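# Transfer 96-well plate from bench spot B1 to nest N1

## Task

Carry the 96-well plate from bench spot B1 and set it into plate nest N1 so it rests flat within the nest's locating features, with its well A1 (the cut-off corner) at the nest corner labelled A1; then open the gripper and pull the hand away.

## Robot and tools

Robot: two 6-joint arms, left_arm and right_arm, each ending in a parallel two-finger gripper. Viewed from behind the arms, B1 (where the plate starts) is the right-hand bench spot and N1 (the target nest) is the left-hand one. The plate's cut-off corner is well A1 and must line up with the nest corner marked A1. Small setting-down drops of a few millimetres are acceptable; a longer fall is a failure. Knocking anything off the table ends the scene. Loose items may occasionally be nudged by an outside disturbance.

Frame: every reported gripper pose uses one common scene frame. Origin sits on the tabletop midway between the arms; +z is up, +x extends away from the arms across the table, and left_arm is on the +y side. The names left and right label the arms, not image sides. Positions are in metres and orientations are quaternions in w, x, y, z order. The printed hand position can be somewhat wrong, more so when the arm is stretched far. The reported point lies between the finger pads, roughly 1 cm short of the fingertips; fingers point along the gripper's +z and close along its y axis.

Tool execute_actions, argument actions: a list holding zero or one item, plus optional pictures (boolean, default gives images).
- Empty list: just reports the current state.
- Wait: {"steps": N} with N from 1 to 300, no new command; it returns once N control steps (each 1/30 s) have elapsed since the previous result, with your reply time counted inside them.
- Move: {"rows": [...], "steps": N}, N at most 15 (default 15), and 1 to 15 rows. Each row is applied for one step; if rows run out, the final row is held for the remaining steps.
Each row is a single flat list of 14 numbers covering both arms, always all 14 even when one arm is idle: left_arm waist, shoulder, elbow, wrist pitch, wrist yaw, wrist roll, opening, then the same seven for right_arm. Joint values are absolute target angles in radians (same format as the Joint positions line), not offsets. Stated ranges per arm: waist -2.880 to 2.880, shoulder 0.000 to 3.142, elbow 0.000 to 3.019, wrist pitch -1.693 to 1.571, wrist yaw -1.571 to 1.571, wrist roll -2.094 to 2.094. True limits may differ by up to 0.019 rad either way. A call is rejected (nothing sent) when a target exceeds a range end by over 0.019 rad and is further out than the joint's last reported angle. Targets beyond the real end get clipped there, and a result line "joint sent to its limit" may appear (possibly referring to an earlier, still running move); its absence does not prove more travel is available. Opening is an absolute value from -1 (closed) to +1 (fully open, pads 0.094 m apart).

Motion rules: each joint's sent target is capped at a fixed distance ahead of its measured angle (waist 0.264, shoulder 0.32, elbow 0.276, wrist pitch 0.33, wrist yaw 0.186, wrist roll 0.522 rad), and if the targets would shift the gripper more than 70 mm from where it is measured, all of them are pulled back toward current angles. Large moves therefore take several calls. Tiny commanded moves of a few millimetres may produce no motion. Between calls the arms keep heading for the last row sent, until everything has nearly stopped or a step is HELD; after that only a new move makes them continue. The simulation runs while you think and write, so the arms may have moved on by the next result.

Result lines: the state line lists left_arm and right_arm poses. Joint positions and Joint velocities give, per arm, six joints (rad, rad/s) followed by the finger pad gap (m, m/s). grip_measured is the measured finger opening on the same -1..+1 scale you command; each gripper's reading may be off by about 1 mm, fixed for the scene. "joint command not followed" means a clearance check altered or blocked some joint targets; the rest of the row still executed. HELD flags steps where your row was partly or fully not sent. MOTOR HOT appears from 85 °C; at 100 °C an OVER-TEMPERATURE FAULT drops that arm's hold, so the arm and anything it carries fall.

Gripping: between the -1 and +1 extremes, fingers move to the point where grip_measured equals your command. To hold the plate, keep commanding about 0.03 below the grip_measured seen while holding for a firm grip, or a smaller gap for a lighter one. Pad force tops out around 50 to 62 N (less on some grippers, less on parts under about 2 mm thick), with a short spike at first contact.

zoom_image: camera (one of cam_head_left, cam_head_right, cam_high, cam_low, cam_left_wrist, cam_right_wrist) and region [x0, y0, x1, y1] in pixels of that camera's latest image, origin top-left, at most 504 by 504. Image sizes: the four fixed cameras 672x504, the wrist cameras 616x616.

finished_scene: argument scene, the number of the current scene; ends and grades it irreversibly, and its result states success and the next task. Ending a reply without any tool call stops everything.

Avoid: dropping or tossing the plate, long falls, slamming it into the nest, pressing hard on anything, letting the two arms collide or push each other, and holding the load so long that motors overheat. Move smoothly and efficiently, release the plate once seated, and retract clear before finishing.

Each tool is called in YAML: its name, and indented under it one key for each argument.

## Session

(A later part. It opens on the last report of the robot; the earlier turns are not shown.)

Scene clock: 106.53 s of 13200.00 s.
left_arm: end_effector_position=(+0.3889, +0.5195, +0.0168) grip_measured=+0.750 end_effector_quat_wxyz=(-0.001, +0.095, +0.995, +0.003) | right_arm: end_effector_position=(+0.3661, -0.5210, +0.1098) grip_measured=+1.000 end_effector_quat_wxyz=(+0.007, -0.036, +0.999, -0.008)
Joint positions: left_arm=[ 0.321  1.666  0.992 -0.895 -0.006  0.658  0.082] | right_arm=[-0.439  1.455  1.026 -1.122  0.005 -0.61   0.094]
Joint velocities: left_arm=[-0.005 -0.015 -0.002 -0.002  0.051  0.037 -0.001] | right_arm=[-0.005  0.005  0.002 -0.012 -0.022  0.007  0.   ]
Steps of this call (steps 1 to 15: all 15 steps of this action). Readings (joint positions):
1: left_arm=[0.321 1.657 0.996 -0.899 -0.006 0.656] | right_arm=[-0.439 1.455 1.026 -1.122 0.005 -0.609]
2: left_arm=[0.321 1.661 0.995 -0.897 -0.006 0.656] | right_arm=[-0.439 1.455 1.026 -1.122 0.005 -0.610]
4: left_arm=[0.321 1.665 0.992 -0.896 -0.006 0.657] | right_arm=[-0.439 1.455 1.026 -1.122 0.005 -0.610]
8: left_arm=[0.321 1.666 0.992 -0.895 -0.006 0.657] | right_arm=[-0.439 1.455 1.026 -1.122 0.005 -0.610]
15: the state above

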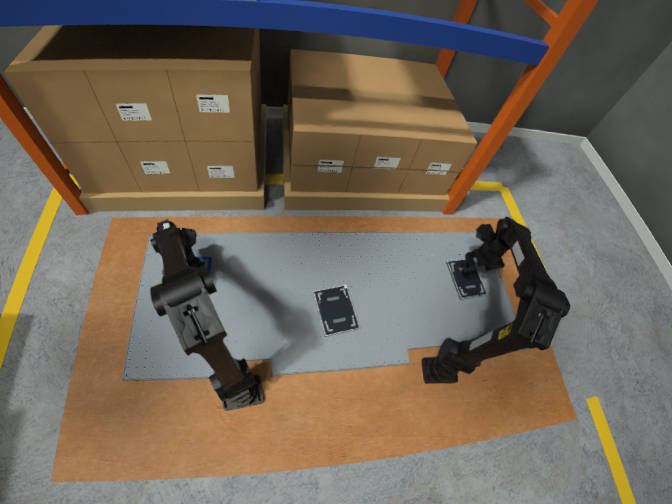

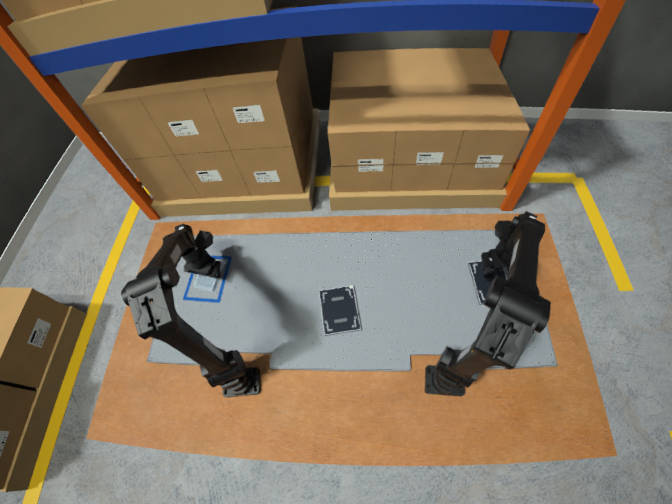

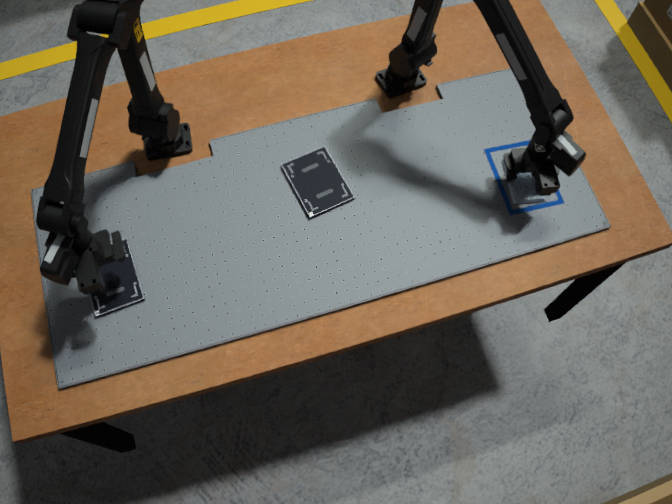

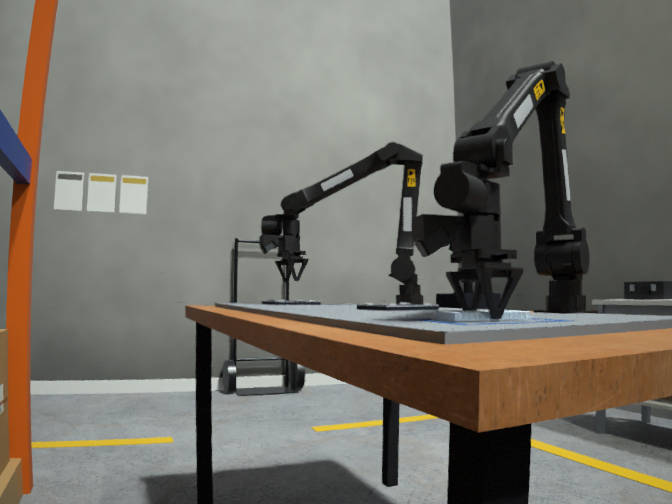

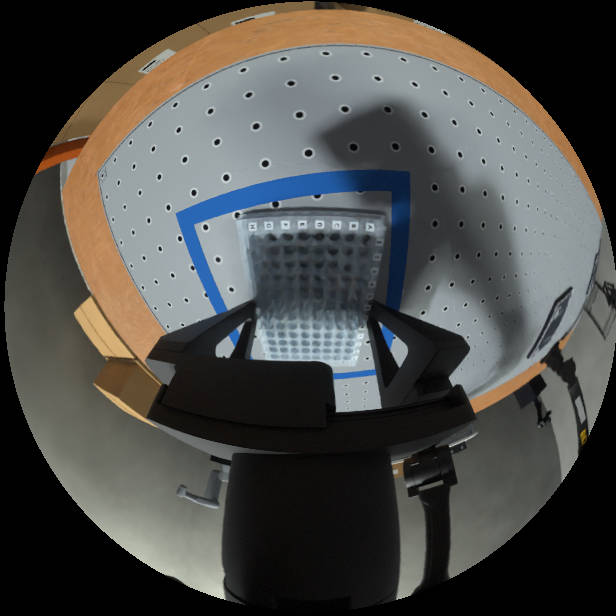

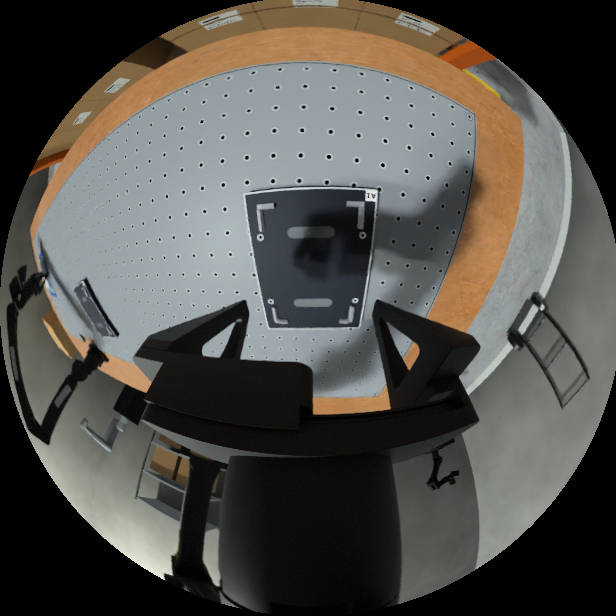

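execute_actions:
  actions:
    - {"rows":[ [0.321,1.655,1.020,-0.900,-0.004,0.658,0.705,-0.439,1.455,1.040,-1.115,-0.003,-0.635,1], [0.321,1.635,1.045,-0.912,-0.004,0.658,0.705,-0.439,1.455,1.055,-1.11,-0.003,-0.645,1], [0.321,1.628,1.050,-0.922,-0.004,0.658,0.705,-0.439,1.455,1.065,-1.11,-0.003,-0.653,1], [0.321,1.620,1.055,-0.934,-0.004,0.658,0.705,-0.439,1.455,1.070,-1.11,-0.003,-0.653,1], [0.321,1.612,1.060,-0.947,-0.004,0.658,0.705,-0.439,1.455,1.070,-1.11,-0.003,-0.653,1], [0.319,1.604,1.067,-0.960,-0.004,0.654,0.705,-0.438,1.456,1.071,-1.11,-0.003,-0.653,1], [0.314,1.598,1.074,-0.973,-0.004,0.643,0.705,-0.435,1.457,1.072,-1.11,-0.003,-0.653,1], [0.307,1.594,1.081,-0.986,-0.004,0.625,0.705,-0.431,1.460,1.074,-1.11,-0.003,-0.653,1], [0.296,1.591,1.090,-0.998,-0.004,0.600,0.705,-0.425,1.463,1.078,-1.11,-0.003,-0.653,1], [0.282,1.590,1.097,-1.007,-0.004,0.569,0.705,-0.417,1.467,1.082,-1.11,-0.003,-0.653,1], [0.266,1.594,1.102,-1.008,-0.004,0.531,0.705,-0.408,1.473,1.086,-1.11,-0.003,-0.653,1], [0.248,1.599,1.108,-1.009,-0.004,0.488,0.705,-0.397,1.479,1.092,-1.11,-0.003,-0.653,1], [0.227,1.605,1.114,-1.010,-0.004,0.440,0.705,-0.386,1.485,1.098,-1.11,-0.003,-0.653,1], [0.204,1.611,1.122,-1.012,-0.004,0.387,0.705,-0.373,1.493,1.105,-1.11,-0.003,-0.653,1], [0.179,1.617,1.129,-1.013,-0.004,0.329,0.705,-0.358,1.501,1.113,-1.11,-0.003,-0.653,1] ],"steps":15}
  pictures: false

execute_actions:
  actions:
    - {"rows":[ [0.153,1.624,1.138,-1.015,-0.004,0.267,0.705,-0.343,1.509,1.121,-1.11,-0.003,-0.653,1], [0.124,1.632,1.147,-1.017,-0.004,0.200,0.705,-0.327,1.518,1.129,-1.11,-0.003,-0.653,1], [0.094,1.640,1.156,-1.019,-0.004,0.131,0.705,-0.310,1.528,1.139,-1.11,-0.003,-0.653,1], [0.062,1.648,1.166,-1.021,-0.004,0.057,0.705,-0.292,1.538,1.148,-1.11,-0.003,-0.653,1], [0.030,1.657,1.176,-1.023,-0.004,-0.019,0.705,-0.273,1.549,1.158,-1.11,-0.003,-0.653,1], [-0.004,1.666,1.187,-1.026,-0.004,-0.097,0.705,-0.254,1.559,1.168,-1.11,-0.003,-0.653,1], [-0.039,1.675,1.197,-1.028,-0.004,-0.178,0.705,-0.234,1.571,1.179,-1.11,-0.003,-0.653,1], [-0.074,1.684,1.209,-1.030,-0.004,-0.260,0.705,-0.214,1.582,1.189,-1.11,-0.003,-0.653,1], [-0.111,1.694,1.220,-1.033,-0.004,-0.345,0.705,-0.193,1.594,1.200,-1.11,-0.003,-0.653,1], [-0.147,1.703,1.231,-1.035,-0.004,-0.430,0.705,-0.173,1.606,1.211,-1.11,-0.003,-0.653,1], [-0.184,1.713,1.243,-1.038,-0.004,-0.516,0.705,-0.151,1.617,1.223,-1.11,-0.003,-0.653,1], [-0.222,1.723,1.255,-1.040,-0.004,-0.603,0.705,-0.130,1.629,1.234,-1.11,-0.003,-0.653,1], [-0.259,1.733,1.266,-1.043,-0.004,-0.690,0.705,-0.109,1.642,1.245,-1.11,-0.003,-0.653,1], [-0.297,1.743,1.278,-1.045,-0.004,-0.777,0.705,-0.088,1.654,1.256,-1.11,-0.003,-0.653,1], [-0.334,1.753,1.290,-1.048,-0.004,-0.863,0.705,-0.066,1.665,1.268,-1.11,-0.003,-0.653,1] ],"steps":15}
  pictures: false

execute_actions:
  actions:
    - {"rows":[ [-0.370,1.762,1.301,-1.050,-0.004,-0.948,0.705,-0.046,1.677,1.279,-1.11,-0.003,-0.653,1], [-0.407,1.772,1.312,-1.053,-0.004,-1.033,0.705,-0.025,1.689,1.290,-1.11,-0.003,-0.653,1], [-0.442,1.781,1.324,-1.055,-0.004,-1.115,0.705,-0.005,1.700,1.300,-1.11,-0.003,-0.653,1], [-0.477,1.790,1.334,-1.057,-0.004,-1.196,0.705,0.015,1.712,1.311,-1.11,-0.003,-0.653,1], [-0.511,1.799,1.345,-1.060,-0.004,-1.274,0.705,0.034,1.722,1.321,-1.11,-0.003,-0.653,1], [-0.543,1.808,1.355,-1.062,-0.004,-1.350,0.705,0.053,1.733,1.331,-1.11,-0.003,-0.653,1], [-0.575,1.816,1.365,-1.064,-0.004,-1.424,0.705,0.071,1.743,1.340,-1.11,-0.003,-0.653,1], [-0.605,1.824,1.374,-1.066,-0.004,-1.493,0.705,0.088,1.753,1.350,-1.11,-0.003,-0.653,1], [-0.634,1.832,1.383,-1.068,-0.004,-1.560,0.705,0.104,1.762,1.358,-1.11,-0.003,-0.653,1], [-0.660,1.839,1.392,-1.070,-0.004,-1.622,0.705,0.119,1.770,1.366,-1.11,-0.003,-0.653,1], [-0.685,1.845,1.399,-1.071,-0.004,-1.680,0.705,0.134,1.778,1.374,-1.11,-0.003,-0.653,1], [-0.708,1.851,1.407,-1.073,-0.004,-1.733,0.705,0.147,1.786,1.381,-1.11,-0.003,-0.653,1], [-0.729,1.857,1.413,-1.074,-0.004,-1.781,0.705,0.158,1.792,1.387,-1.11,-0.003,-0.653,1], [-0.747,1.862,1.419,-1.075,-0.004,-1.824,0.705,0.169,1.798,1.393,-1.11,-0.003,-0.653,1], [-0.763,1.866,1.424,-1.076,-0.004,-1.862,0.705,0.178,1.804,1.397,-1.11,-0.003,-0.653,1] ],"steps":15}
  pictures: false

execute_actions:
  actions:
    - {"rows":[ [-0.777,1.869,1.428,-1.077,-0.004,-1.893,0.705,0.186,1.808,1.401,-1.11,-0.003,-0.653,1], [-0.788,1.872,1.432,-1.078,-0.004,-1.918,0.705,0.192,1.811,1.405,-1.11,-0.003,-0.653,1], [-0.795,1.874,1.434,-1.079,-0.004,-1.936,0.705,0.196,1.814,1.407,-1.11,-0.003,-0.653,1], [-0.800,1.876,1.435,-1.079,-0.004,-1.947,0.705,0.199,1.815,1.408,-1.11,-0.003,-0.653,1], [-0.802,1.876,1.436,-1.079,-0.004,-1.951,0.705,0.200,1.816,1.409,-1.11,-0.003,-0.653,1] ],"steps":12}
  pictures: false

execute_actions:
  actions:
    - {"rows":[ [-0.802,1.878,1.400,-1.060,-0.004,-1.951,0.705,0.200,1.816,1.409,-1.11,-0.003,-0.653,1], [-0.802,1.880,1.385,-1.050,-0.004,-1.951,0.705,0.200,1.816,1.409,-1.11,-0.003,-0.653,1], [-0.802,1.883,1.382,-1.046,-0.004,-1.951,0.705,0.200,1.816,1.409,-1.11,-0.003,-0.653,1], [-0.802,1.886,1.379,-1.041,-0.004,-1.951,0.705,0.200,1.816,1.409,-1.11,-0.003,-0.653,1], [-0.802,1.890,1.376,-1.035,-0.004,-1.951,0.705,0.200,1.816,1.409,-1.11,-0.003,-0.653,1], [-0.802,1.894,1.372,-1.029,-0.004,-1.951,0.705,0.200,1.816,1.409,-1.11,-0.003,-0.653,1], [-0.802,1.898,1.368,-1.023,-0.004,-1.951,0.705,0.200,1.816,1.409,-1.11,-0.003,-0.653,1], [-0.802,1.902,1.364,-1.017,-0.004,-1.951,0.705,0.200,1.816,1.409,-1.11,-0.003,-0.653,1], [-0.802,1.906,1.361,-1.011,-0.004,-1.951,0.705,0.200,1.816,1.409,-1.11,-0.003,-0.653,1], [-0.802,1.910,1.358,-1.005,-0.004,-1.951,0.705,0.200,1.816,1.409,-1.11,-0.003,-0.653,1], [-0.802,1.913,1.355,-0.999,-0.004,-1.951,0.705,0.200,1.816,1.409,-1.11,-0.003,-0.653,1], [-0.802,1.916,1.352,-0.993,-0.004,-1.951,0.705,0.200,1.816,1.409,-1.11,-0.003,-0.653,1], [-0.802,1.919,1.350,-0.988,-0.004,-1.951,0.705,0.200,1.816,1.409,-1.11,-0.003,-0.653,1], [-0.802,1.921,1.349,-0.984,-0.004,-1.951,0.705,0.200,1.816,1.409,-1.11,-0.003,-0.653,1], [-0.802,1.923,1.348,-0.980,-0.004,-1.951,0.705,0.200,1.816,1.409,-1.11,-0.003,-0.653,1] ],"steps":15}
  pictures: false

execute_actions:
  actions:
    - {"steps":8}

zoom_image:
  camera: "cam_low"
  region: [280,270,420,325]

Scene clock: 216.50 s of 13200.00 s.
left_arm: end_effector_position=(+0.4138, +0.4968, +0.0555) grip_measured=+0.750 end_effector_quat_wxyz=(+0.003, +0.050, +0.999, +0.005) | right_arm: end_effector_position=(+0.3767, -0.5076, +0.1101) grip_measured=+1.000 end_effector_quat_wxyz=(+0.009, -0.069, +0.998, -0.005)
Joint positions: left_arm=[ 0.249  1.628  1.067 -0.999 -0.006  0.496  0.082] | right_arm=[-0.399  1.46   1.032 -1.122 -0.    -0.636  0.094]
Joint velocities: left_arm=[-0.659  0.005  0.232 -0.012 -0.066 -1.077 -0.002] | right_arm=[0.366 0.122 0.105 0.002 0.022 0.022 0.   ]
Steps of this call (steps 1 to 15: the robot went on to your last target; steps 16 to 90: nothing new was sent; then 106.47 s passed at rest; steps 91 to 105: all 15 steps of this action). Readings (joint positions):
91: left_arm=[0.321 1.666 0.992 -0.895 -0.006 0.658] | right_arm=[-0.439 1.455 1.026 -1.122 0.003 -0.611]
92: left_arm=[0.321 1.666 0.992 -0.896 -0.006 0.658] | right_arm=[-0.439 1.455 1.026 -1.122 0.001 -0.615]
94: left_arm=[0.321 1.666 0.995 -0.907 -0.006 0.658] | right_arm=[-0.439 1.455 1.026 -1.122 -0.000 -0.623]
98: left_arm=[0.320 1.654 1.009 -0.953 -0.006 0.653] | right_arm=[-0.439 1.455 1.026 -1.122 -0.000 -0.631]
105: the state above

Scene clock: 217.00 s of 13200.00 s.
left_arm: end_effector_position=(+0.4988, +0.2719, +0.0684) grip_measured=+0.750 end_effector_quat_wxyz=(+0.023, -0.195, +0.980, -0.004) | right_arm: end_effector_position=(+0.4741, -0.4121, +0.0988) grip_measured=+1.000 end_effector_quat_wxyz=(+0.007, -0.212, +0.977, -0.003)
Joint positions: left_arm=[-0.262  1.716  1.222 -1.029 -0.006 -0.508  0.082] | right_arm=[-0.111  1.621  1.186 -1.12  -0.001 -0.637  0.094]
Joint velocities: left_arm=[-1.099  0.347  0.305 -0.085 -0.066 -2.308  0.   ] | right_arm=[ 0.62   0.357  0.305  0.007 -0.007 -0.007  0.   ]
Steps of this call (steps 1 to 15: all 15 steps of this action). Readings (joint positions):
1: left_arm=[0.224 1.628 1.075 -0.999 -0.006 0.454] | right_arm=[-0.385 1.466 1.038 -1.122 -0.000 -0.636]
2: left_arm=[0.197 1.628 1.082 -1.001 -0.006 0.407] | right_arm=[-0.369 1.473 1.046 -1.122 -0.000 -0.636]
4: left_arm=[0.136 1.629 1.098 -1.005 -0.006 0.300] | right_arm=[-0.334 1.492 1.066 -1.122 -0.000 -0.637]
8: left_arm=[-0.004 1.643 1.139 -1.014 -0.006 0.041] | right_arm=[-0.258 1.537 1.110 -1.121 -0.001 -0.637]
15: the state above

Scene clock: 217.50 s of 13200.00 s.
left_arm: end_effector_position=(+0.4525, +0.0278, +0.0553) grip_measured=+0.750 end_effector_quat_wxyz=(+0.009, -0.492, +0.870, -0.012) | right_arm: end_effector_position=(+0.5342, -0.2846, +0.0788) grip_measured=+1.000 end_effector_quat_wxyz=(+0.004, -0.343, +0.939, -0.001)
Joint positions: left_arm=[-0.744  1.841  1.361 -1.061 -0.006 -1.626  0.082] | right_arm=[ 0.161  1.769  1.326 -1.12  -0.001 -0.638  0.094]
Joint velocities: left_arm=[-0.591  0.112  0.164 -0.037 -0.007 -1.502 -0.   ] | right_arm=[ 0.337  0.19   0.164  0.012  0.007 -0.022  0.   ]
Steps of this call (steps 1 to 15: all 15 steps of this action). Readings (joint positions):
1: left_arm=[-0.299 1.728 1.232 -1.032 -0.006 -0.592] | right_arm=[-0.090 1.633 1.198 -1.120 -0.001 -0.637]
2: left_arm=[-0.337 1.739 1.243 -1.034 -0.006 -0.675] | right_arm=[-0.068 1.645 1.209 -1.120 -0.001 -0.637]
4: left_arm=[-0.411 1.761 1.263 -1.040 -0.006 -0.842] | right_arm=[-0.026 1.668 1.232 -1.120 -0.001 -0.638]
8: left_arm=[-0.552 1.798 1.304 -1.049 -0.006 -1.162] | right_arm=[0.053 1.711 1.273 -1.120 -0.001 -0.638]
15: the state above

Scene clock: 217.90 s of 13200.00 s.
left_arm: end_effector_position=(+0.4345, -0.0042, +0.0525) grip_measured=+0.750 end_effector_quat_wxyz=(+0.006, -0.586, +0.810, -0.010) | right_arm: end_effector_position=(+0.5386, -0.2627, +0.0741) grip_measured=+1.000 end_effector_quat_wxyz=(+0.002, -0.363, +0.932, +0.000)
Joint positions: left_arm=[-0.812  1.858  1.378 -1.068 -0.005 -1.919  0.082] | right_arm=[ 0.203  1.791  1.344 -1.12  -0.002 -0.638  0.094]
Joint velocities: left_arm=[ 0.063 -0.005 -0.017 -0.007 -0.037 -0.139 -0.001] | right_arm=[-0.015 -0.005  0.007 -0.012 -0.066  0.051  0.   ]
Steps of this call (steps 1 to 12: all 12 steps of this action). Readings (joint positions):
1: left_arm=[-0.763 1.845 1.366 -1.062 -0.006 -1.676] | right_arm=[0.172 1.775 1.331 -1.120 -0.001 -0.638]
2: left_arm=[-0.779 1.848 1.370 -1.064 -0.006 -1.723] | right_arm=[0.181 1.780 1.335 -1.120 -0.001 -0.638]
4: left_arm=[-0.804 1.854 1.376 -1.065 -0.005 -1.798] | right_arm=[0.195 1.787 1.341 -1.120 -0.001 -0.638]
8: left_arm=[-0.819 1.858 1.378 -1.068 -0.005 -1.884] | right_arm=[0.203 1.791 1.344 -1.120 -0.002 -0.638]
12: the state above

Scene clock: 218.40 s of 13200.00 s.
left_arm: end_effector_position=(+0.4381, -0.0034, +0.0237) grip_measured=+0.750 end_effector_quat_wxyz=(+0.006, -0.598, +0.801, -0.011) | right_arm: end_effector_position=(+0.5386, -0.2627, +0.0741) grip_measured=+1.000 end_effector_quat_wxyz=(+0.002, -0.363, +0.932, +0.000)
Joint positions: left_arm=[-0.807  1.899  1.355 -1.002 -0.005 -1.942  0.082] | right_arm=[ 0.203  1.791  1.344 -1.12  -0.002 -0.638  0.094]
Joint velocities: left_arm=[-0.015  0.151 -0.071  0.115 -0.037  0.007 -0.   ] | right_arm=[-0.005 -0.005  0.002 -0.007 -0.037  0.022  0.   ]
Steps of this call (steps 1 to 15: all 15 steps of this action). Readings (joint positions):
1: left_arm=[-0.810 1.858 1.378 -1.068 -0.005 -1.924] | right_arm=[0.203 1.791 1.344 -1.120 -0.002 -0.638]
2: left_arm=[-0.808 1.858 1.378 -1.068 -0.005 -1.927] | right_arm=[0.203 1.791 1.344 -1.120 -0.002 -0.638]
4: left_arm=[-0.807 1.859 1.378 -1.062 -0.005 -1.933] | right_arm=[0.203 1.791 1.344 -1.120 -0.002 -0.638]
8: left_arm=[-0.807 1.867 1.377 -1.041 -0.005 -1.939] | right_arm=[0.203 1.791 1.344 -1.120 -0.002 -0.638]
15: the state above

Scene clock: 218.67 s of 13200.00 s.
left_arm: end_effector_position=(+0.4372, -0.0027, +0.0177) grip_measured=+0.750 end_effector_quat_wxyz=(+0.005, -0.598, +0.801, -0.008) | right_arm: end_effector_position=(+0.5386, -0.2627, +0.0741) grip_measured=+1.000 end_effector_quat_wxyz=(+0.002, -0.363, +0.932, +0.000)
Joint positions: left_arm=[-0.807  1.908  1.351 -0.996 -0.005 -1.942  0.082] | right_arm=[ 0.203  1.791  1.344 -1.12  -0.002 -0.638  0.094]
Joint velocities: left_arm=[-0.015 -0.015  0.007  0.022 -0.007  0.022 -0.   ] | right_arm=[-0.015 -0.015  0.007  0.027  0.037 -0.007  0.   ]
Steps of this call (steps 1 to 8: the robot went on to your last target). Readings (joint positions):
1: left_arm=[-0.807 1.903 1.352 -0.999 -0.005 -1.942] | right_arm=[0.203 1.791 1.344 -1.120 -0.002 -0.638]
2: left_arm=[-0.807 1.907 1.351 -0.996 -0.005 -1.942] | right_arm=[0.203 1.791 1.344 -1.120 -0.002 -0.638]
4: left_arm=[-0.807 1.908 1.351 -0.996 -0.005 -1.942] | right_arm=[0.203 1.791 1.344 -1.120 -0.002 -0.638]
8: the state above

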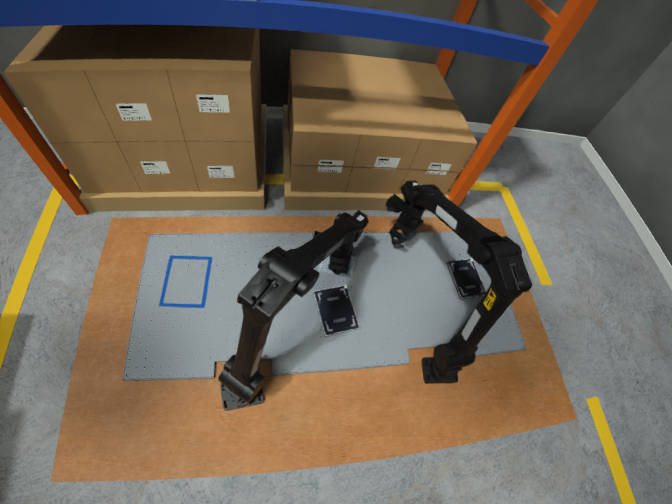

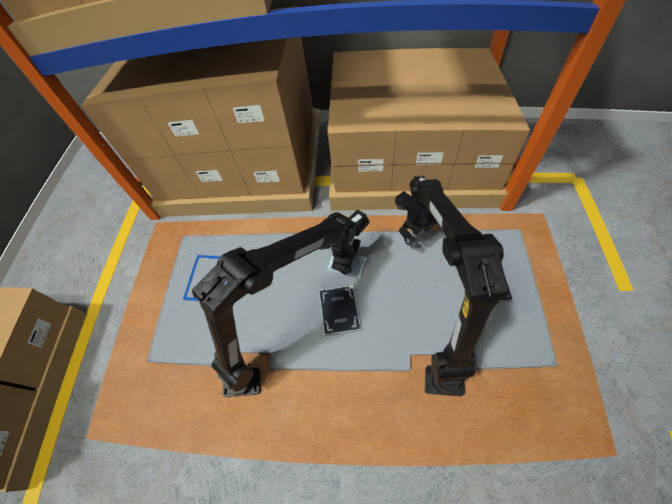

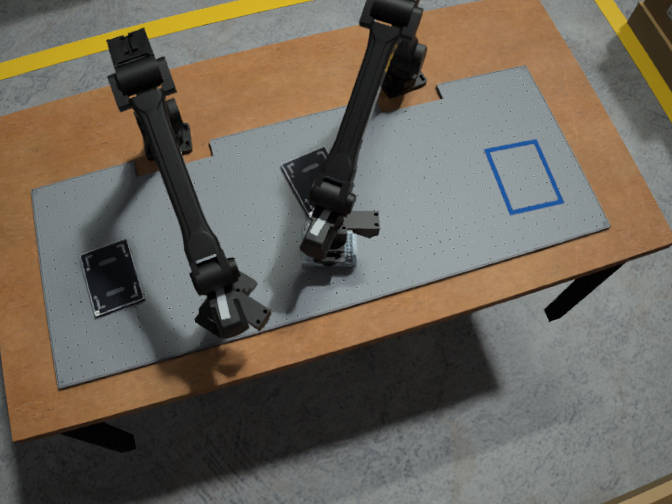

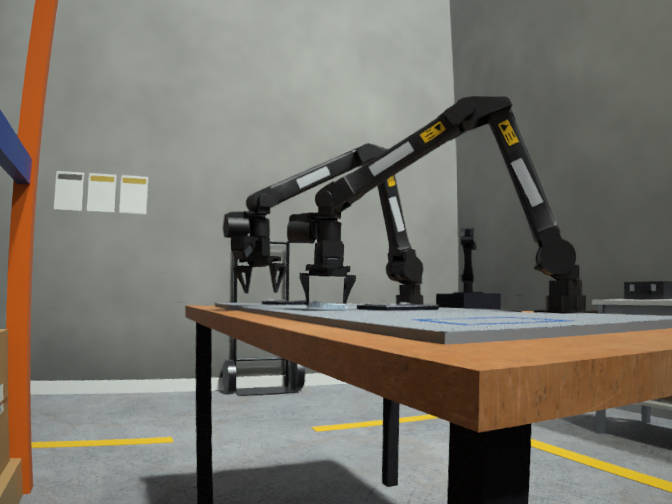

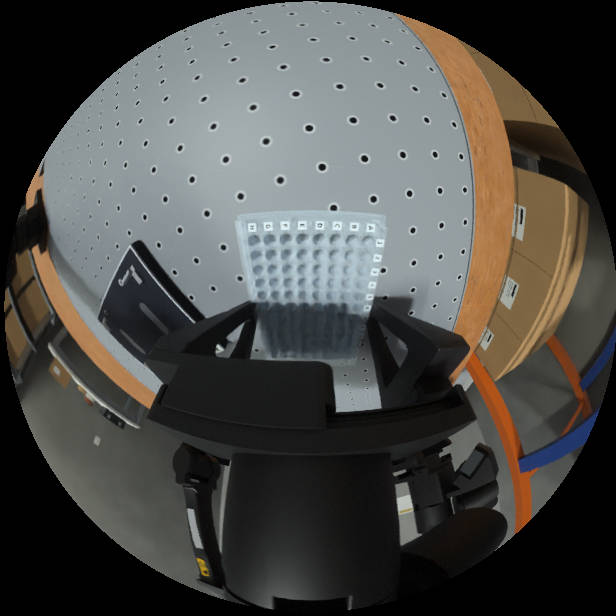

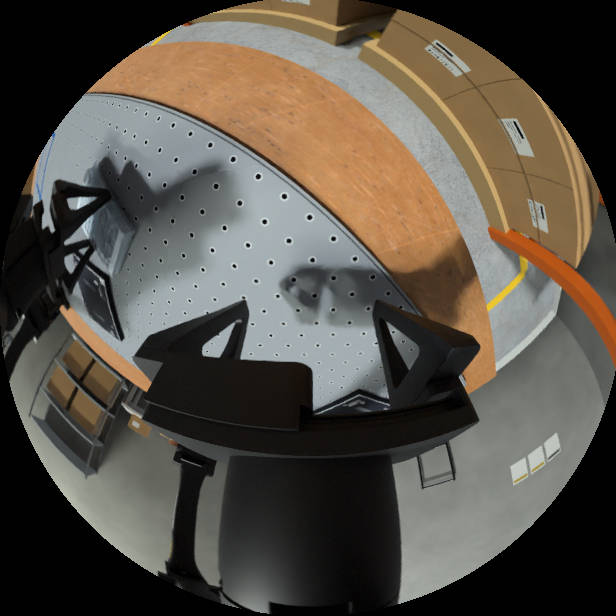

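Region (280, 270, 420, 325) of cam_low's 672x504 image, scaled by 3.600, with more detail than that image has; it fills the top 198 rows of this view, and the rest is white.

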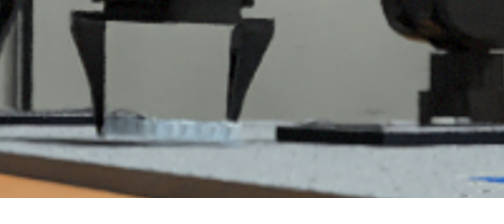

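execute_actions:
  actions:
    - {"rows":[ [-0.807,1.915,1.351,-0.990,-0.004,-1.945,0.72,0.200,1.80,1.40,-1.115,-0.003,-0.645,1], [-0.807,1.910,1.351,-0.996,-0.004,-1.945,0.74,0.200,1.80,1.40,-1.115,-0.003,-0.645,1], [-0.807,1.908,1.351,-0.996,-0.004,-1.945,0.755,0.200,1.80,1.40,-1.115,-0.003,-0.645,1], [-0.807,1.908,1.351,-0.996,-0.004,-1.945,0.77,0.200,1.80,1.40,-1.115,-0.003,-0.645,1], [-0.807,1.908,1.360,-0.996,-0.004,-1.945,0.80,0.200,1.80,1.40,-1.115,-0.003,-0.645,1], [-0.807,1.905,1.375,-0.996,-0.004,-1.945,0.86,0.200,1.80,1.40,-1.115,-0.003,-0.645,1], [-0.807,1.895,1.390,-1.000,-0.004,-1.945,0.93,0.200,1.80,1.40,-1.115,-0.003,-0.645,1], [-0.807,1.882,1.403,-1.008,-0.004,-1.945,1,0.200,1.80,1.40,-1.115,-0.003,-0.645,1], [-0.807,1.874,1.410,-1.018,-0.004,-1.945,1,0.200,1.80,1.40,-1.115,-0.003,-0.645,1], [-0.807,1.867,1.416,-1.030,-0.004,-1.945,1,0.200,1.80,1.40,-1.115,-0.003,-0.645,1], [-0.807,1.859,1.423,-1.044,-0.004,-1.945,1,0.200,1.80,1.40,-1.115,-0.003,-0.645,1], [-0.807,1.851,1.430,-1.059,-0.004,-1.945,1,0.200,1.80,1.40,-1.115,-0.003,-0.645,1], [-0.807,1.843,1.437,-1.074,-0.004,-1.945,1,0.200,1.80,1.40,-1.115,-0.003,-0.645,1], [-0.807,1.835,1.444,-1.089,-0.004,-1.945,1,0.200,1.80,1.40,-1.115,-0.003,-0.645,1], [-0.807,1.827,1.451,-1.104,-0.004,-1.945,1,0.200,1.80,1.40,-1.115,-0.003,-0.645,1] ],"steps":15}
  pictures: false

execute_actions:
  actions:
    - {"rows":[ [-0.804,1.819,1.457,-1.118,-0.004,-1.945,1,0.200,1.80,1.40,-1.115,-0.003,-0.645,1], [-0.794,1.812,1.463,-1.131,-0.004,-1.945,1,0.200,1.80,1.40,-1.115,-0.003,-0.645,1], [-0.779,1.806,1.468,-1.142,-0.004,-1.945,1,0.202,1.80,1.40,-1.115,-0.003,-0.645,1], [-0.759,1.801,1.472,-1.151,-0.004,-1.945,1,0.207,1.80,1.40,-1.115,-0.003,-0.645,1], [-0.734,1.797,1.475,-1.158,-0.004,-1.945,1,0.215,1.80,1.40,-1.115,-0.003,-0.645,1], [-0.705,1.795,1.477,-1.162,-0.004,-1.945,1,0.227,1.80,1.40,-1.115,-0.003,-0.645,1], [-0.673,1.795,1.477,-1.162,-0.004,-1.945,1,0.241,1.80,1.40,-1.115,-0.003,-0.645,1], [-0.638,1.795,1.477,-1.162,-0.004,-1.945,1,0.257,1.80,1.40,-1.115,-0.003,-0.645,1], [-0.600,1.795,1.477,-1.162,-0.004,-1.945,1,0.276,1.80,1.40,-1.115,-0.003,-0.645,1], [-0.561,1.795,1.477,-1.162,-0.004,-1.945,1,0.297,1.80,1.40,-1.115,-0.003,-0.645,1], [-0.520,1.795,1.477,-1.162,-0.004,-1.945,1,0.319,1.80,1.40,-1.115,-0.003,-0.645,1], [-0.478,1.795,1.477,-1.162,-0.004,-1.945,1,0.343,1.80,1.40,-1.115,-0.003,-0.645,1], [-0.436,1.795,1.477,-1.162,-0.004,-1.945,1,0.368,1.80,1.40,-1.115,-0.003,-0.645,1], [-0.394,1.795,1.477,-1.162,-0.004,-1.945,1,0.394,1.80,1.40,-1.115,-0.003,-0.645,1], [-0.353,1.795,1.477,-1.162,-0.004,-1.945,1,0.420,1.80,1.40,-1.115,-0.003,-0.645,1] ],"steps":15}
  pictures: false

execute_actions:
  actions:
    - {"rows":[ [-0.314,1.795,1.477,-1.162,-0.004,-1.945,1,0.448,1.80,1.40,-1.115,-0.003,-0.645,1], [-0.276,1.795,1.477,-1.162,-0.004,-1.945,1,0.475,1.80,1.40,-1.115,-0.003,-0.645,1], [-0.241,1.795,1.477,-1.162,-0.004,-1.945,1,0.502,1.80,1.40,-1.115,-0.003,-0.645,1], [-0.209,1.795,1.477,-1.162,-0.004,-1.945,1,0.530,1.80,1.40,-1.115,-0.003,-0.645,1], [-0.180,1.795,1.477,-1.162,-0.004,-1.945,1,0.556,1.80,1.40,-1.115,-0.003,-0.645,1], [-0.155,1.795,1.477,-1.162,-0.004,-1.945,1,0.582,1.80,1.40,-1.115,-0.003,-0.645,1], [-0.135,1.795,1.477,-1.162,-0.004,-1.945,1,0.607,1.80,1.40,-1.115,-0.003,-0.645,1], [-0.120,1.795,1.477,-1.162,-0.004,-1.945,1,0.631,1.80,1.40,-1.115,-0.003,-0.645,1], [-0.110,1.795,1.477,-1.162,-0.004,-1.945,1,0.654,1.80,1.40,-1.115,-0.003,-0.645,1], [-0.107,1.795,1.477,-1.162,-0.004,-1.945,1,0.674,1.80,1.40,-1.115,-0.003,-0.645,1], [-0.107,1.795,1.477,-1.162,-0.004,-1.945,1,0.693,1.80,1.40,-1.115,-0.003,-0.645,1], [-0.107,1.795,1.477,-1.162,-0.004,-1.945,1,0.709,1.80,1.40,-1.115,-0.003,-0.645,1], [-0.107,1.795,1.477,-1.162,-0.004,-1.945,1,0.723,1.80,1.40,-1.115,-0.003,-0.645,1], [-0.107,1.795,1.477,-1.162,-0.004,-1.945,1,0.735,1.80,1.40,-1.115,-0.003,-0.645,1], [-0.107,1.795,1.477,-1.162,-0.004,-1.945,1,0.743,1.80,1.40,-1.115,-0.003,-0.645,1] ],"steps":15}
  pictures: false

execute_actions:
  actions:
    - {"rows":[ [-0.107,1.795,1.477,-1.162,-0.004,-1.945,1,0.748,1.80,1.40,-1.115,-0.003,-0.645,1], [-0.107,1.795,1.477,-1.162,-0.004,-1.945,1,0.750,1.80,1.40,-1.115,-0.003,-0.645,1] ],"steps":14}

zoom_image:
  camera: "cam_right_wrist"
  region: [211,170,411,370]

zoom_image:
  camera: "cam_low"
  region: [260,260,400,325]

Scene clock: 248.53 s of 13200.00 s.
left_arm: end_effector_position=(+0.4338, -0.0001, +0.0309) grip_measured=+1.000 end_effector_quat_wxyz=(+0.000, -0.598, +0.801, +0.009) | right_arm: end_effector_position=(+0.5386, -0.2627, +0.0741) grip_measured=+1.000 end_effector_quat_wxyz=(+0.002, -0.363, +0.932, +0.000)
Joint positions: left_arm=[-0.807  1.9    1.378 -1.066 -0.005 -1.942  0.094] | right_arm=[ 0.203  1.791  1.344 -1.12  -0.002 -0.638  0.094]
Joint velocities: left_arm=[ 0.005 -0.132  0.154 -0.418  0.022  0.037  0.   ] | right_arm=[-0.005 -0.015 -0.002 -0.007  0.022 -0.051  0.   ]
Steps of this call (steps 1 to 15: the robot went on to your last target; steps 16 to 90: nothing new was sent; then 26.37 s passed at rest; steps 91 to 105: all 15 steps of this action). Readings (joint positions):
91: left_arm=[-0.807 1.908 1.351 -0.996 -0.005 -1.942] | right_arm=[0.203 1.791 1.344 -1.120 -0.002 -0.638]
92: left_arm=[-0.807 1.908 1.351 -0.996 -0.005 -1.942] | right_arm=[0.203 1.791 1.344 -1.120 -0.002 -0.638]
94: left_arm=[-0.807 1.908 1.351 -0.996 -0.005 -1.942] | right_arm=[0.203 1.791 1.344 -1.120 -0.002 -0.638]
98: left_arm=[-0.807 1.908 1.351 -0.996 -0.005 -1.942] | right_arm=[0.203 1.791 1.344 -1.120 -0.002 -0.638]
105: the state above

Scene clock: 249.03 s of 13200.00 s.
left_arm: end_effector_position=(+0.5117, +0.1290, +0.0845) grip_measured=+1.000 end_effector_quat_wxyz=(+0.007, -0.705, +0.709, -0.010) | right_arm: end_effector_position=(+0.5256, -0.1895, +0.0741) grip_measured=+1.000 end_effector_quat_wxyz=(+0.002, -0.429, +0.903, +0.001)
Joint positions: left_arm=[-0.525  1.823  1.42  -1.143 -0.005 -1.942  0.094] | right_arm=[ 0.347  1.791  1.344 -1.12  -0.002 -0.638  0.094]
Joint velocities: left_arm=[ 1.158 -0.005 -0.022 -0.012 -0.022  0.007  0.   ] | right_arm=[ 0.874 -0.005 -0.002  0.017 -0.007 -0.037  0.   ]
Steps of this call (steps 1 to 15: all 15 steps of this action). Readings (joint positions):
1: left_arm=[-0.807 1.894 1.384 -1.080 -0.005 -1.942] | right_arm=[0.203 1.791 1.344 -1.120 -0.002 -0.638]
2: left_arm=[-0.807 1.887 1.389 -1.093 -0.005 -1.942] | right_arm=[0.203 1.791 1.344 -1.120 -0.002 -0.638]
4: left_arm=[-0.802 1.870 1.401 -1.117 -0.005 -1.942] | right_arm=[0.203 1.791 1.344 -1.120 -0.002 -0.638]
8: left_arm=[-0.754 1.835 1.417 -1.142 -0.005 -1.942] | right_arm=[0.212 1.791 1.344 -1.120 -0.002 -0.638]
15: the state above

Scene clock: 249.53 s of 13200.00 s.
left_arm: end_effector_position=(+0.5462, +0.3831, +0.0855) grip_measured=+1.000 end_effector_quat_wxyz=(-0.008, +0.853, -0.522, +0.006) | right_arm: end_effector_position=(+0.4407, -0.0100, +0.0741) grip_measured=+1.000 end_effector_quat_wxyz=(+0.002, -0.595, +0.804, +0.001)
Joint positions: left_arm=[-0.045  1.823  1.423 -1.151 -0.006 -1.942  0.094] | right_arm=[ 0.734  1.791  1.344 -1.12  -0.002 -0.638  0.094]
Joint velocities: left_arm=[-0.161 -0.005  0.007 -0.017  0.051  0.051  0.   ] | right_arm=[ 0.357 -0.015 -0.002 -0.022 -0.066  0.051  0.   ]
Steps of this call (steps 1 to 15: all 15 steps of this action). Readings (joint positions):
1: left_arm=[-0.485 1.823 1.420 -1.143 -0.005 -1.942] | right_arm=[0.378 1.791 1.344 -1.120 -0.002 -0.638]
2: left_arm=[-0.443 1.823 1.420 -1.143 -0.005 -1.942] | right_arm=[0.410 1.791 1.344 -1.120 -0.002 -0.638]
4: left_arm=[-0.358 1.823 1.420 -1.143 -0.005 -1.942] | right_arm=[0.475 1.791 1.344 -1.120 -0.002 -0.638]
8: left_arm=[-0.187 1.823 1.420 -1.144 -0.005 -1.942] | right_arm=[0.595 1.791 1.344 -1.120 -0.002 -0.638]
15: the state above

Scene clock: 250.00 s of 13200.00 s.
left_arm: end_effector_position=(+0.5486, +0.3453, +0.0855) grip_measured=+1.000 end_effector_quat_wxyz=(-0.008, +0.834, -0.551, +0.006) | right_arm: end_effector_position=(+0.4334, -0.0003, +0.0741) grip_measured=+1.000 end_effector_quat_wxyz=(+0.002, -0.604, +0.797, +0.001)
Joint positions: left_arm=[-0.115  1.823  1.423 -1.151 -0.006 -1.942  0.094] | right_arm=[ 0.757  1.791  1.344 -1.12  -0.003 -0.638  0.094]
Joint velocities: left_arm=[ 0.024 -0.005 -0.007 -0.007 -0.007 -0.037  0.   ] | right_arm=[ 0.015 -0.005 -0.007 -0.017  0.037  0.022  0.   ]
Steps of this call (steps 1 to 14: all 14 steps of this action). Readings (joint positions):
1: left_arm=[-0.052 1.823 1.423 -1.151 -0.006 -1.942] | right_arm=[0.745 1.791 1.344 -1.120 -0.002 -0.638]
2: left_arm=[-0.061 1.823 1.423 -1.151 -0.006 -1.942] | right_arm=[0.754 1.791 1.344 -1.120 -0.003 -0.638]
4: left_arm=[-0.084 1.823 1.423 -1.151 -0.006 -1.942] | right_arm=[0.761 1.791 1.344 -1.120 -0.003 -0.638]
8: left_arm=[-0.116 1.823 1.423 -1.151 -0.006 -1.942] | right_arm=[0.759 1.791 1.344 -1.120 -0.003 -0.638]
14: the state above

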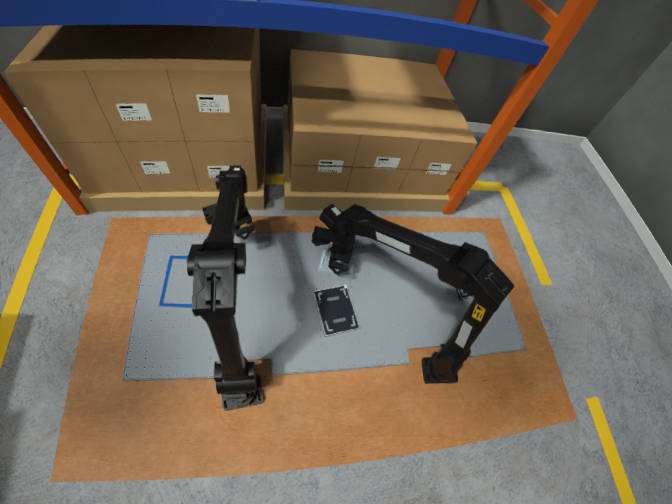

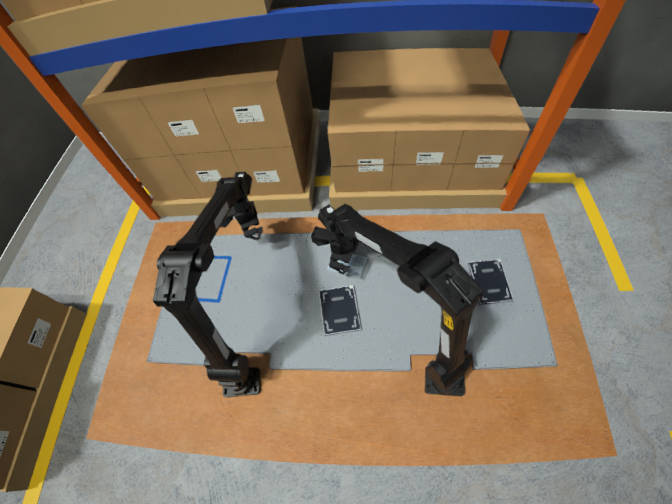

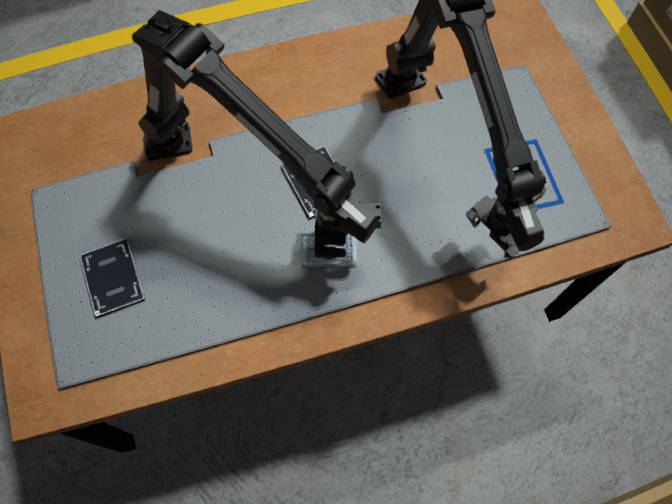

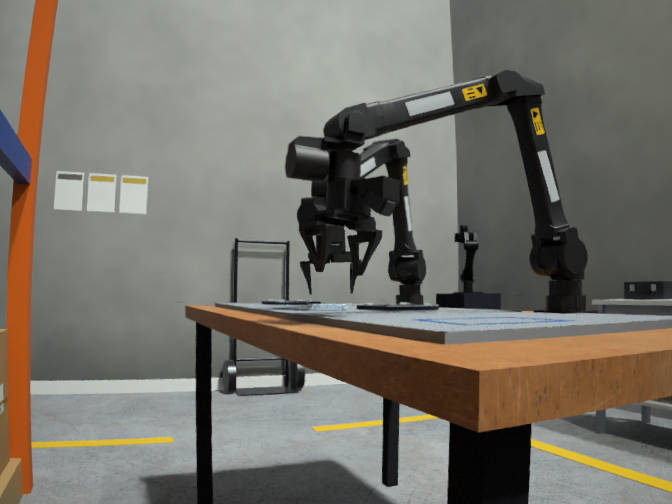

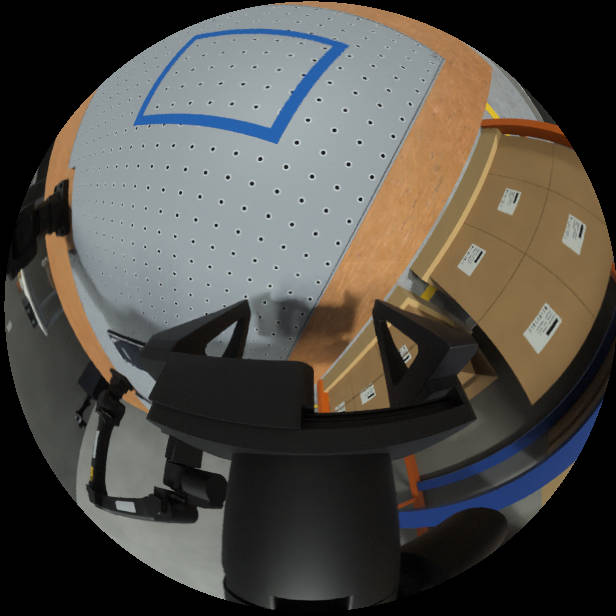

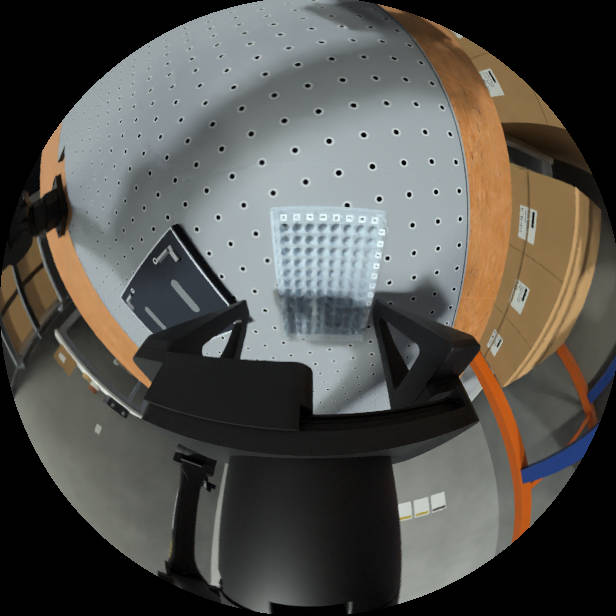

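Region (211, 170, 411, 370) of cam_right_wrist's 616x616 image, scaled by 2.520, with more detail than that image has.

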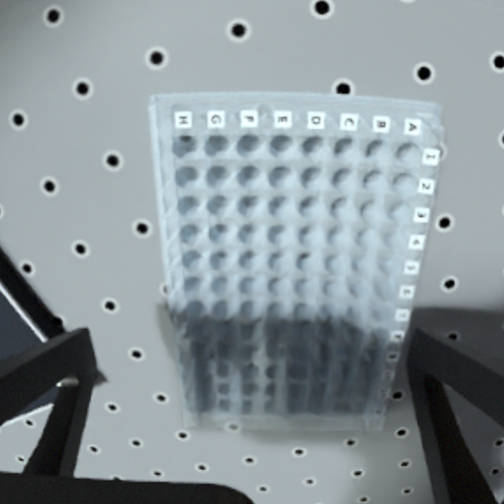

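Region (260, 260, 400, 325) of cam_low's 672x504 image, scaled by 3.600, with more detail than that image has; it fills the top 234 rows of this view, and the rest is white.

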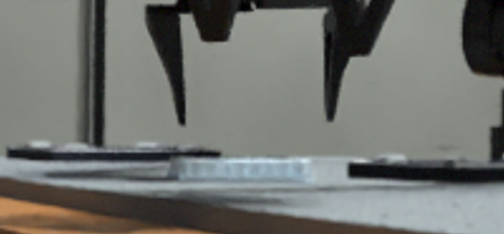

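execute_actions:
  actions:
    - {"rows":[ [-0.107,1.795,1.477,-1.162,-0.004,-1.945,1,0.746,1.805,1.38,-1.108,-0.003,-0.655,1], [-0.107,1.795,1.477,-1.162,-0.004,-1.945,1,0.741,1.811,1.38,-1.103,-0.003,-0.663,1], [-0.107,1.795,1.477,-1.162,-0.004,-1.945,1,0.737,1.815,1.38,-1.098,-0.003,-0.670,1], [-0.107,1.795,1.477,-1.162,-0.004,-1.945,1,0.734,1.819,1.38,-1.093,-0.003,-0.672,1], [-0.107,1.795,1.477,-1.162,-0.004,-1.945,1,0.733,1.823,1.38,-1.088,-0.003,-0.672,1], [-0.107,1.795,1.477,-1.162,-0.004,-1.945,1,0.733,1.828,1.38,-1.083,-0.003,-0.672,1], [-0.107,1.795,1.477,-1.162,-0.004,-1.945,1,0.733,1.833,1.38,-1.078,-0.003,-0.670,1], [-0.107,1.795,1.477,-1.162,-0.004,-1.945,1,0.733,1.838,1.38,-1.073,-0.003,-0.670,1], [-0.107,1.795,1.477,-1.162,-0.004,-1.945,1,0.733,1.843,1.38,-1.068,-0.003,-0.670,1], [-0.107,1.795,1.477,-1.162,-0.004,-1.945,1,0.733,1.848,1.38,-1.063,-0.003,-0.670,1], [-0.107,1.795,1.477,-1.162,-0.004,-1.945,1,0.733,1.853,1.38,-1.058,-0.003,-0.670,1], [-0.107,1.795,1.477,-1.162,-0.004,-1.945,1,0.733,1.857,1.38,-1.054,-0.003,-0.670,1], [-0.107,1.795,1.477,-1.162,-0.004,-1.945,1,0.733,1.861,1.38,-1.051,-0.003,-0.670,1], [-0.107,1.795,1.477,-1.162,-0.004,-1.945,1,0.733,1.864,1.38,-1.049,-0.003,-0.670,1], [-0.107,1.795,1.477,-1.162,-0.004,-1.945,1,0.733,1.866,1.38,-1.048,-0.003,-0.670,1] ],"steps":15}
  pictures: false

execute_actions:
  actions:
    - {"steps":10}

zoom_image:
  camera: "cam_right_wrist"
  region: [211,170,411,370]

zoom_image:
  camera: "cam_low"
  region: [290,280,370,320]

Scene clock: 277.13 s of 13200.00 s.
left_arm: end_effector_position=(+0.5486, +0.3464, +0.0855) grip_measured=+1.000 end_effector_quat_wxyz=(-0.008, +0.835, -0.551, +0.006) | right_arm: end_effector_position=(+0.4489, -0.0021, +0.0542) grip_measured=+1.000 end_effector_quat_wxyz=(+0.010, -0.602, +0.798, +0.001)
Joint positions: left_arm=[-0.113  1.823  1.423 -1.151 -0.006 -1.942  0.094] | right_arm=[ 0.737  1.831  1.344 -1.063 -0.003 -0.654  0.094]
Joint velocities: left_arm=[-0.005  0.005  0.007  0.002  0.022  0.066  0.   ] | right_arm=[-0.015  0.171 -0.027  0.046  0.051 -0.037  0.   ]
Steps of this call (steps 1 to 15: the robot went on to your last target; steps 16 to 90: nothing new was sent; then 23.63 s passed at rest; steps 91 to 105: all 15 steps of this action). Readings (joint positions):
91: left_arm=[-0.113 1.823 1.423 -1.151 -0.006 -1.942] | right_arm=[0.757 1.791 1.344 -1.120 -0.003 -0.638]
92: left_arm=[-0.113 1.823 1.423 -1.151 -0.006 -1.942] | right_arm=[0.757 1.791 1.344 -1.119 -0.003 -0.640]
94: left_arm=[-0.113 1.823 1.423 -1.151 -0.006 -1.942] | right_arm=[0.753 1.791 1.344 -1.113 -0.003 -0.646]
98: left_arm=[-0.113 1.823 1.423 -1.151 -0.006 -1.942] | right_arm=[0.742 1.795 1.344 -1.094 -0.003 -0.652]
105: the state above

Scene clock: 277.47 s of 13200.00 s.
left_arm: end_effector_position=(+0.5486, +0.3464, +0.0855) grip_measured=+1.000 end_effector_quat_wxyz=(-0.008, +0.835, -0.551, +0.006) | right_arm: end_effector_position=(+0.4486, -0.0023, +0.0461) grip_measured=+1.000 end_effector_quat_wxyz=(+0.004, -0.602, +0.798, +0.001)
Joint positions: left_arm=[-0.113  1.823  1.423 -1.151 -0.006 -1.942  0.094] | right_arm=[ 0.737  1.847  1.344 -1.059 -0.003 -0.655  0.094]
Joint velocities: left_arm=[ 0.005 -0.005  0.002 -0.002  0.022 -0.022  0.   ] | right_arm=[-0.005 -0.005 -0.002 -0.017  0.022 -0.007  0.   ]
Steps of this call (steps 1 to 10: the robot went on to your last target). Readings (joint positions):
1: left_arm=[-0.113 1.823 1.423 -1.151 -0.006 -1.942] | right_arm=[0.737 1.836 1.344 -1.062 -0.003 -0.654]
2: left_arm=[-0.113 1.823 1.423 -1.151 -0.006 -1.942] | right_arm=[0.737 1.841 1.344 -1.060 -0.003 -0.654]
4: left_arm=[-0.113 1.823 1.423 -1.151 -0.006 -1.942] | right_arm=[0.737 1.846 1.344 -1.060 -0.003 -0.654]
8: left_arm=[-0.113 1.823 1.423 -1.151 -0.006 -1.942] | right_arm=[0.737 1.847 1.344 -1.059 -0.003 -0.655]
10: the state above

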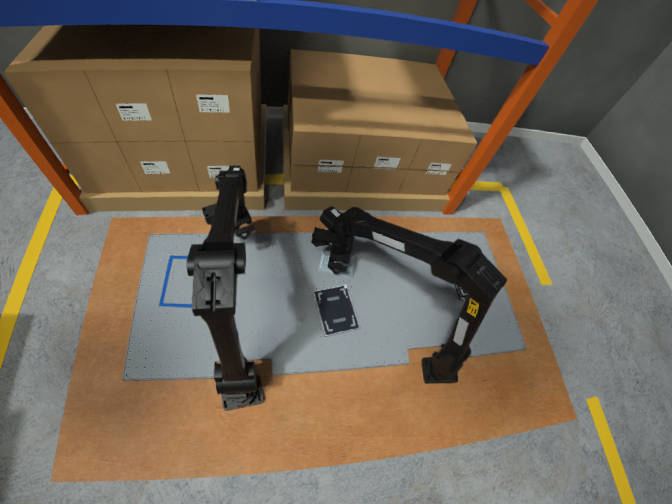

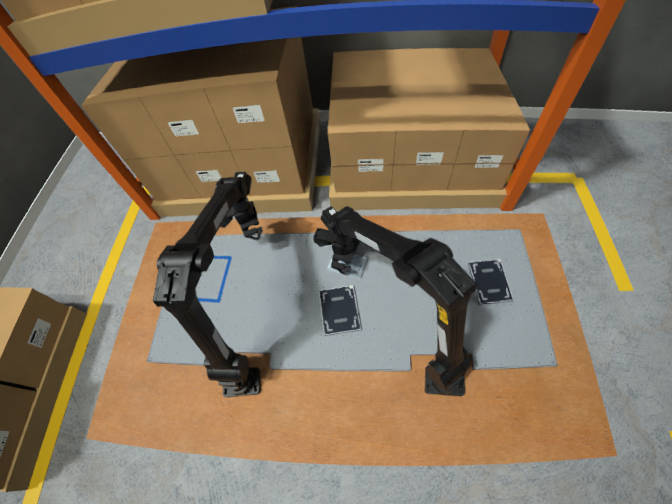

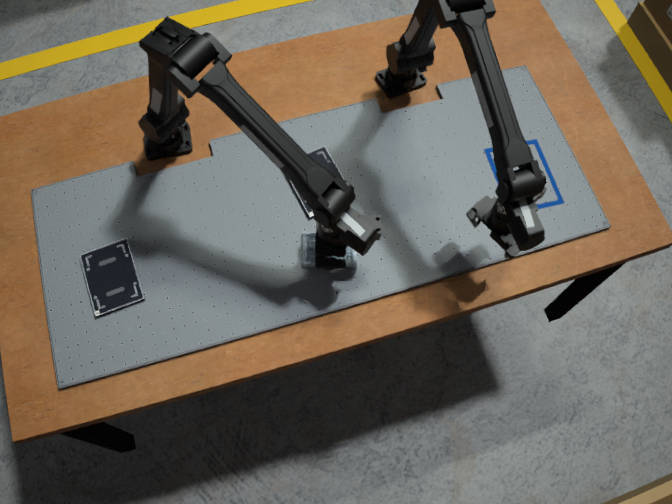

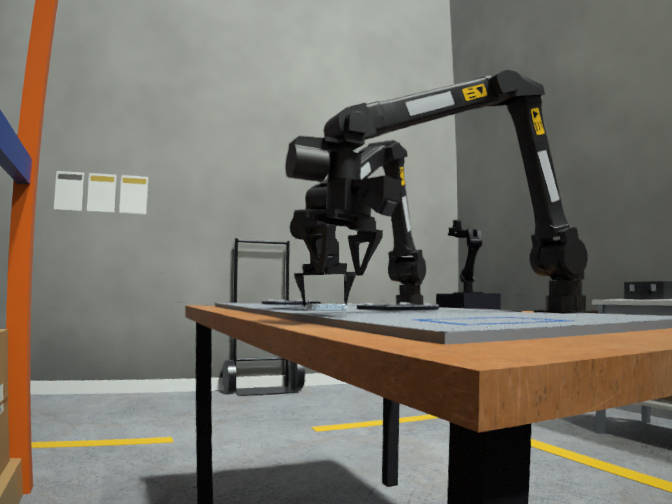

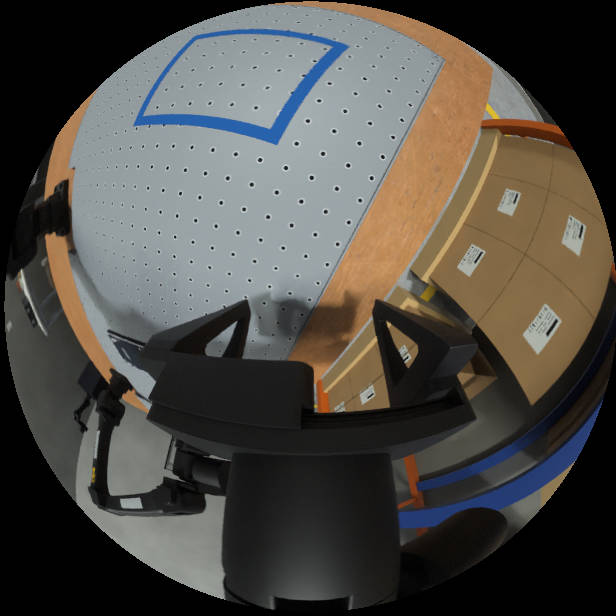

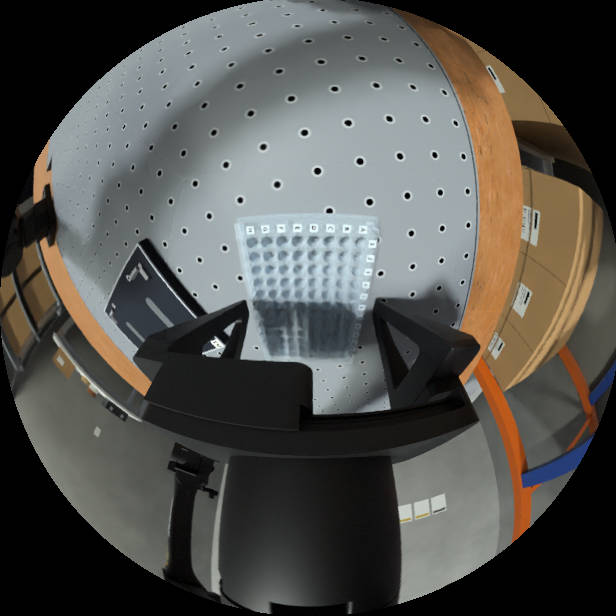

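Region (211, 170, 411, 370) of cam_right_wrist's 616x616 image, scaled by 2.520, with more detail than that image has.

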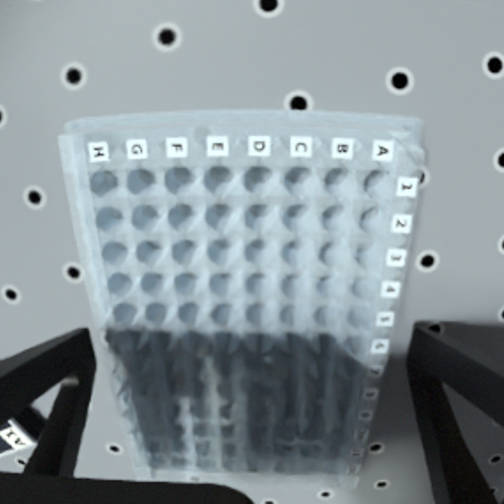

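Region (290, 280, 370, 320) of cam_low's 672x504 image, scaled by 6.300, with more detail than that image has.

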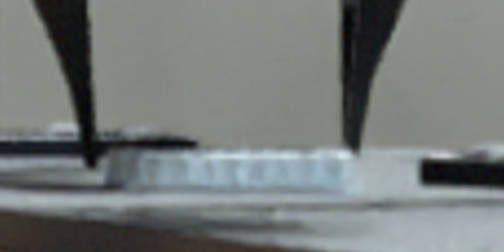

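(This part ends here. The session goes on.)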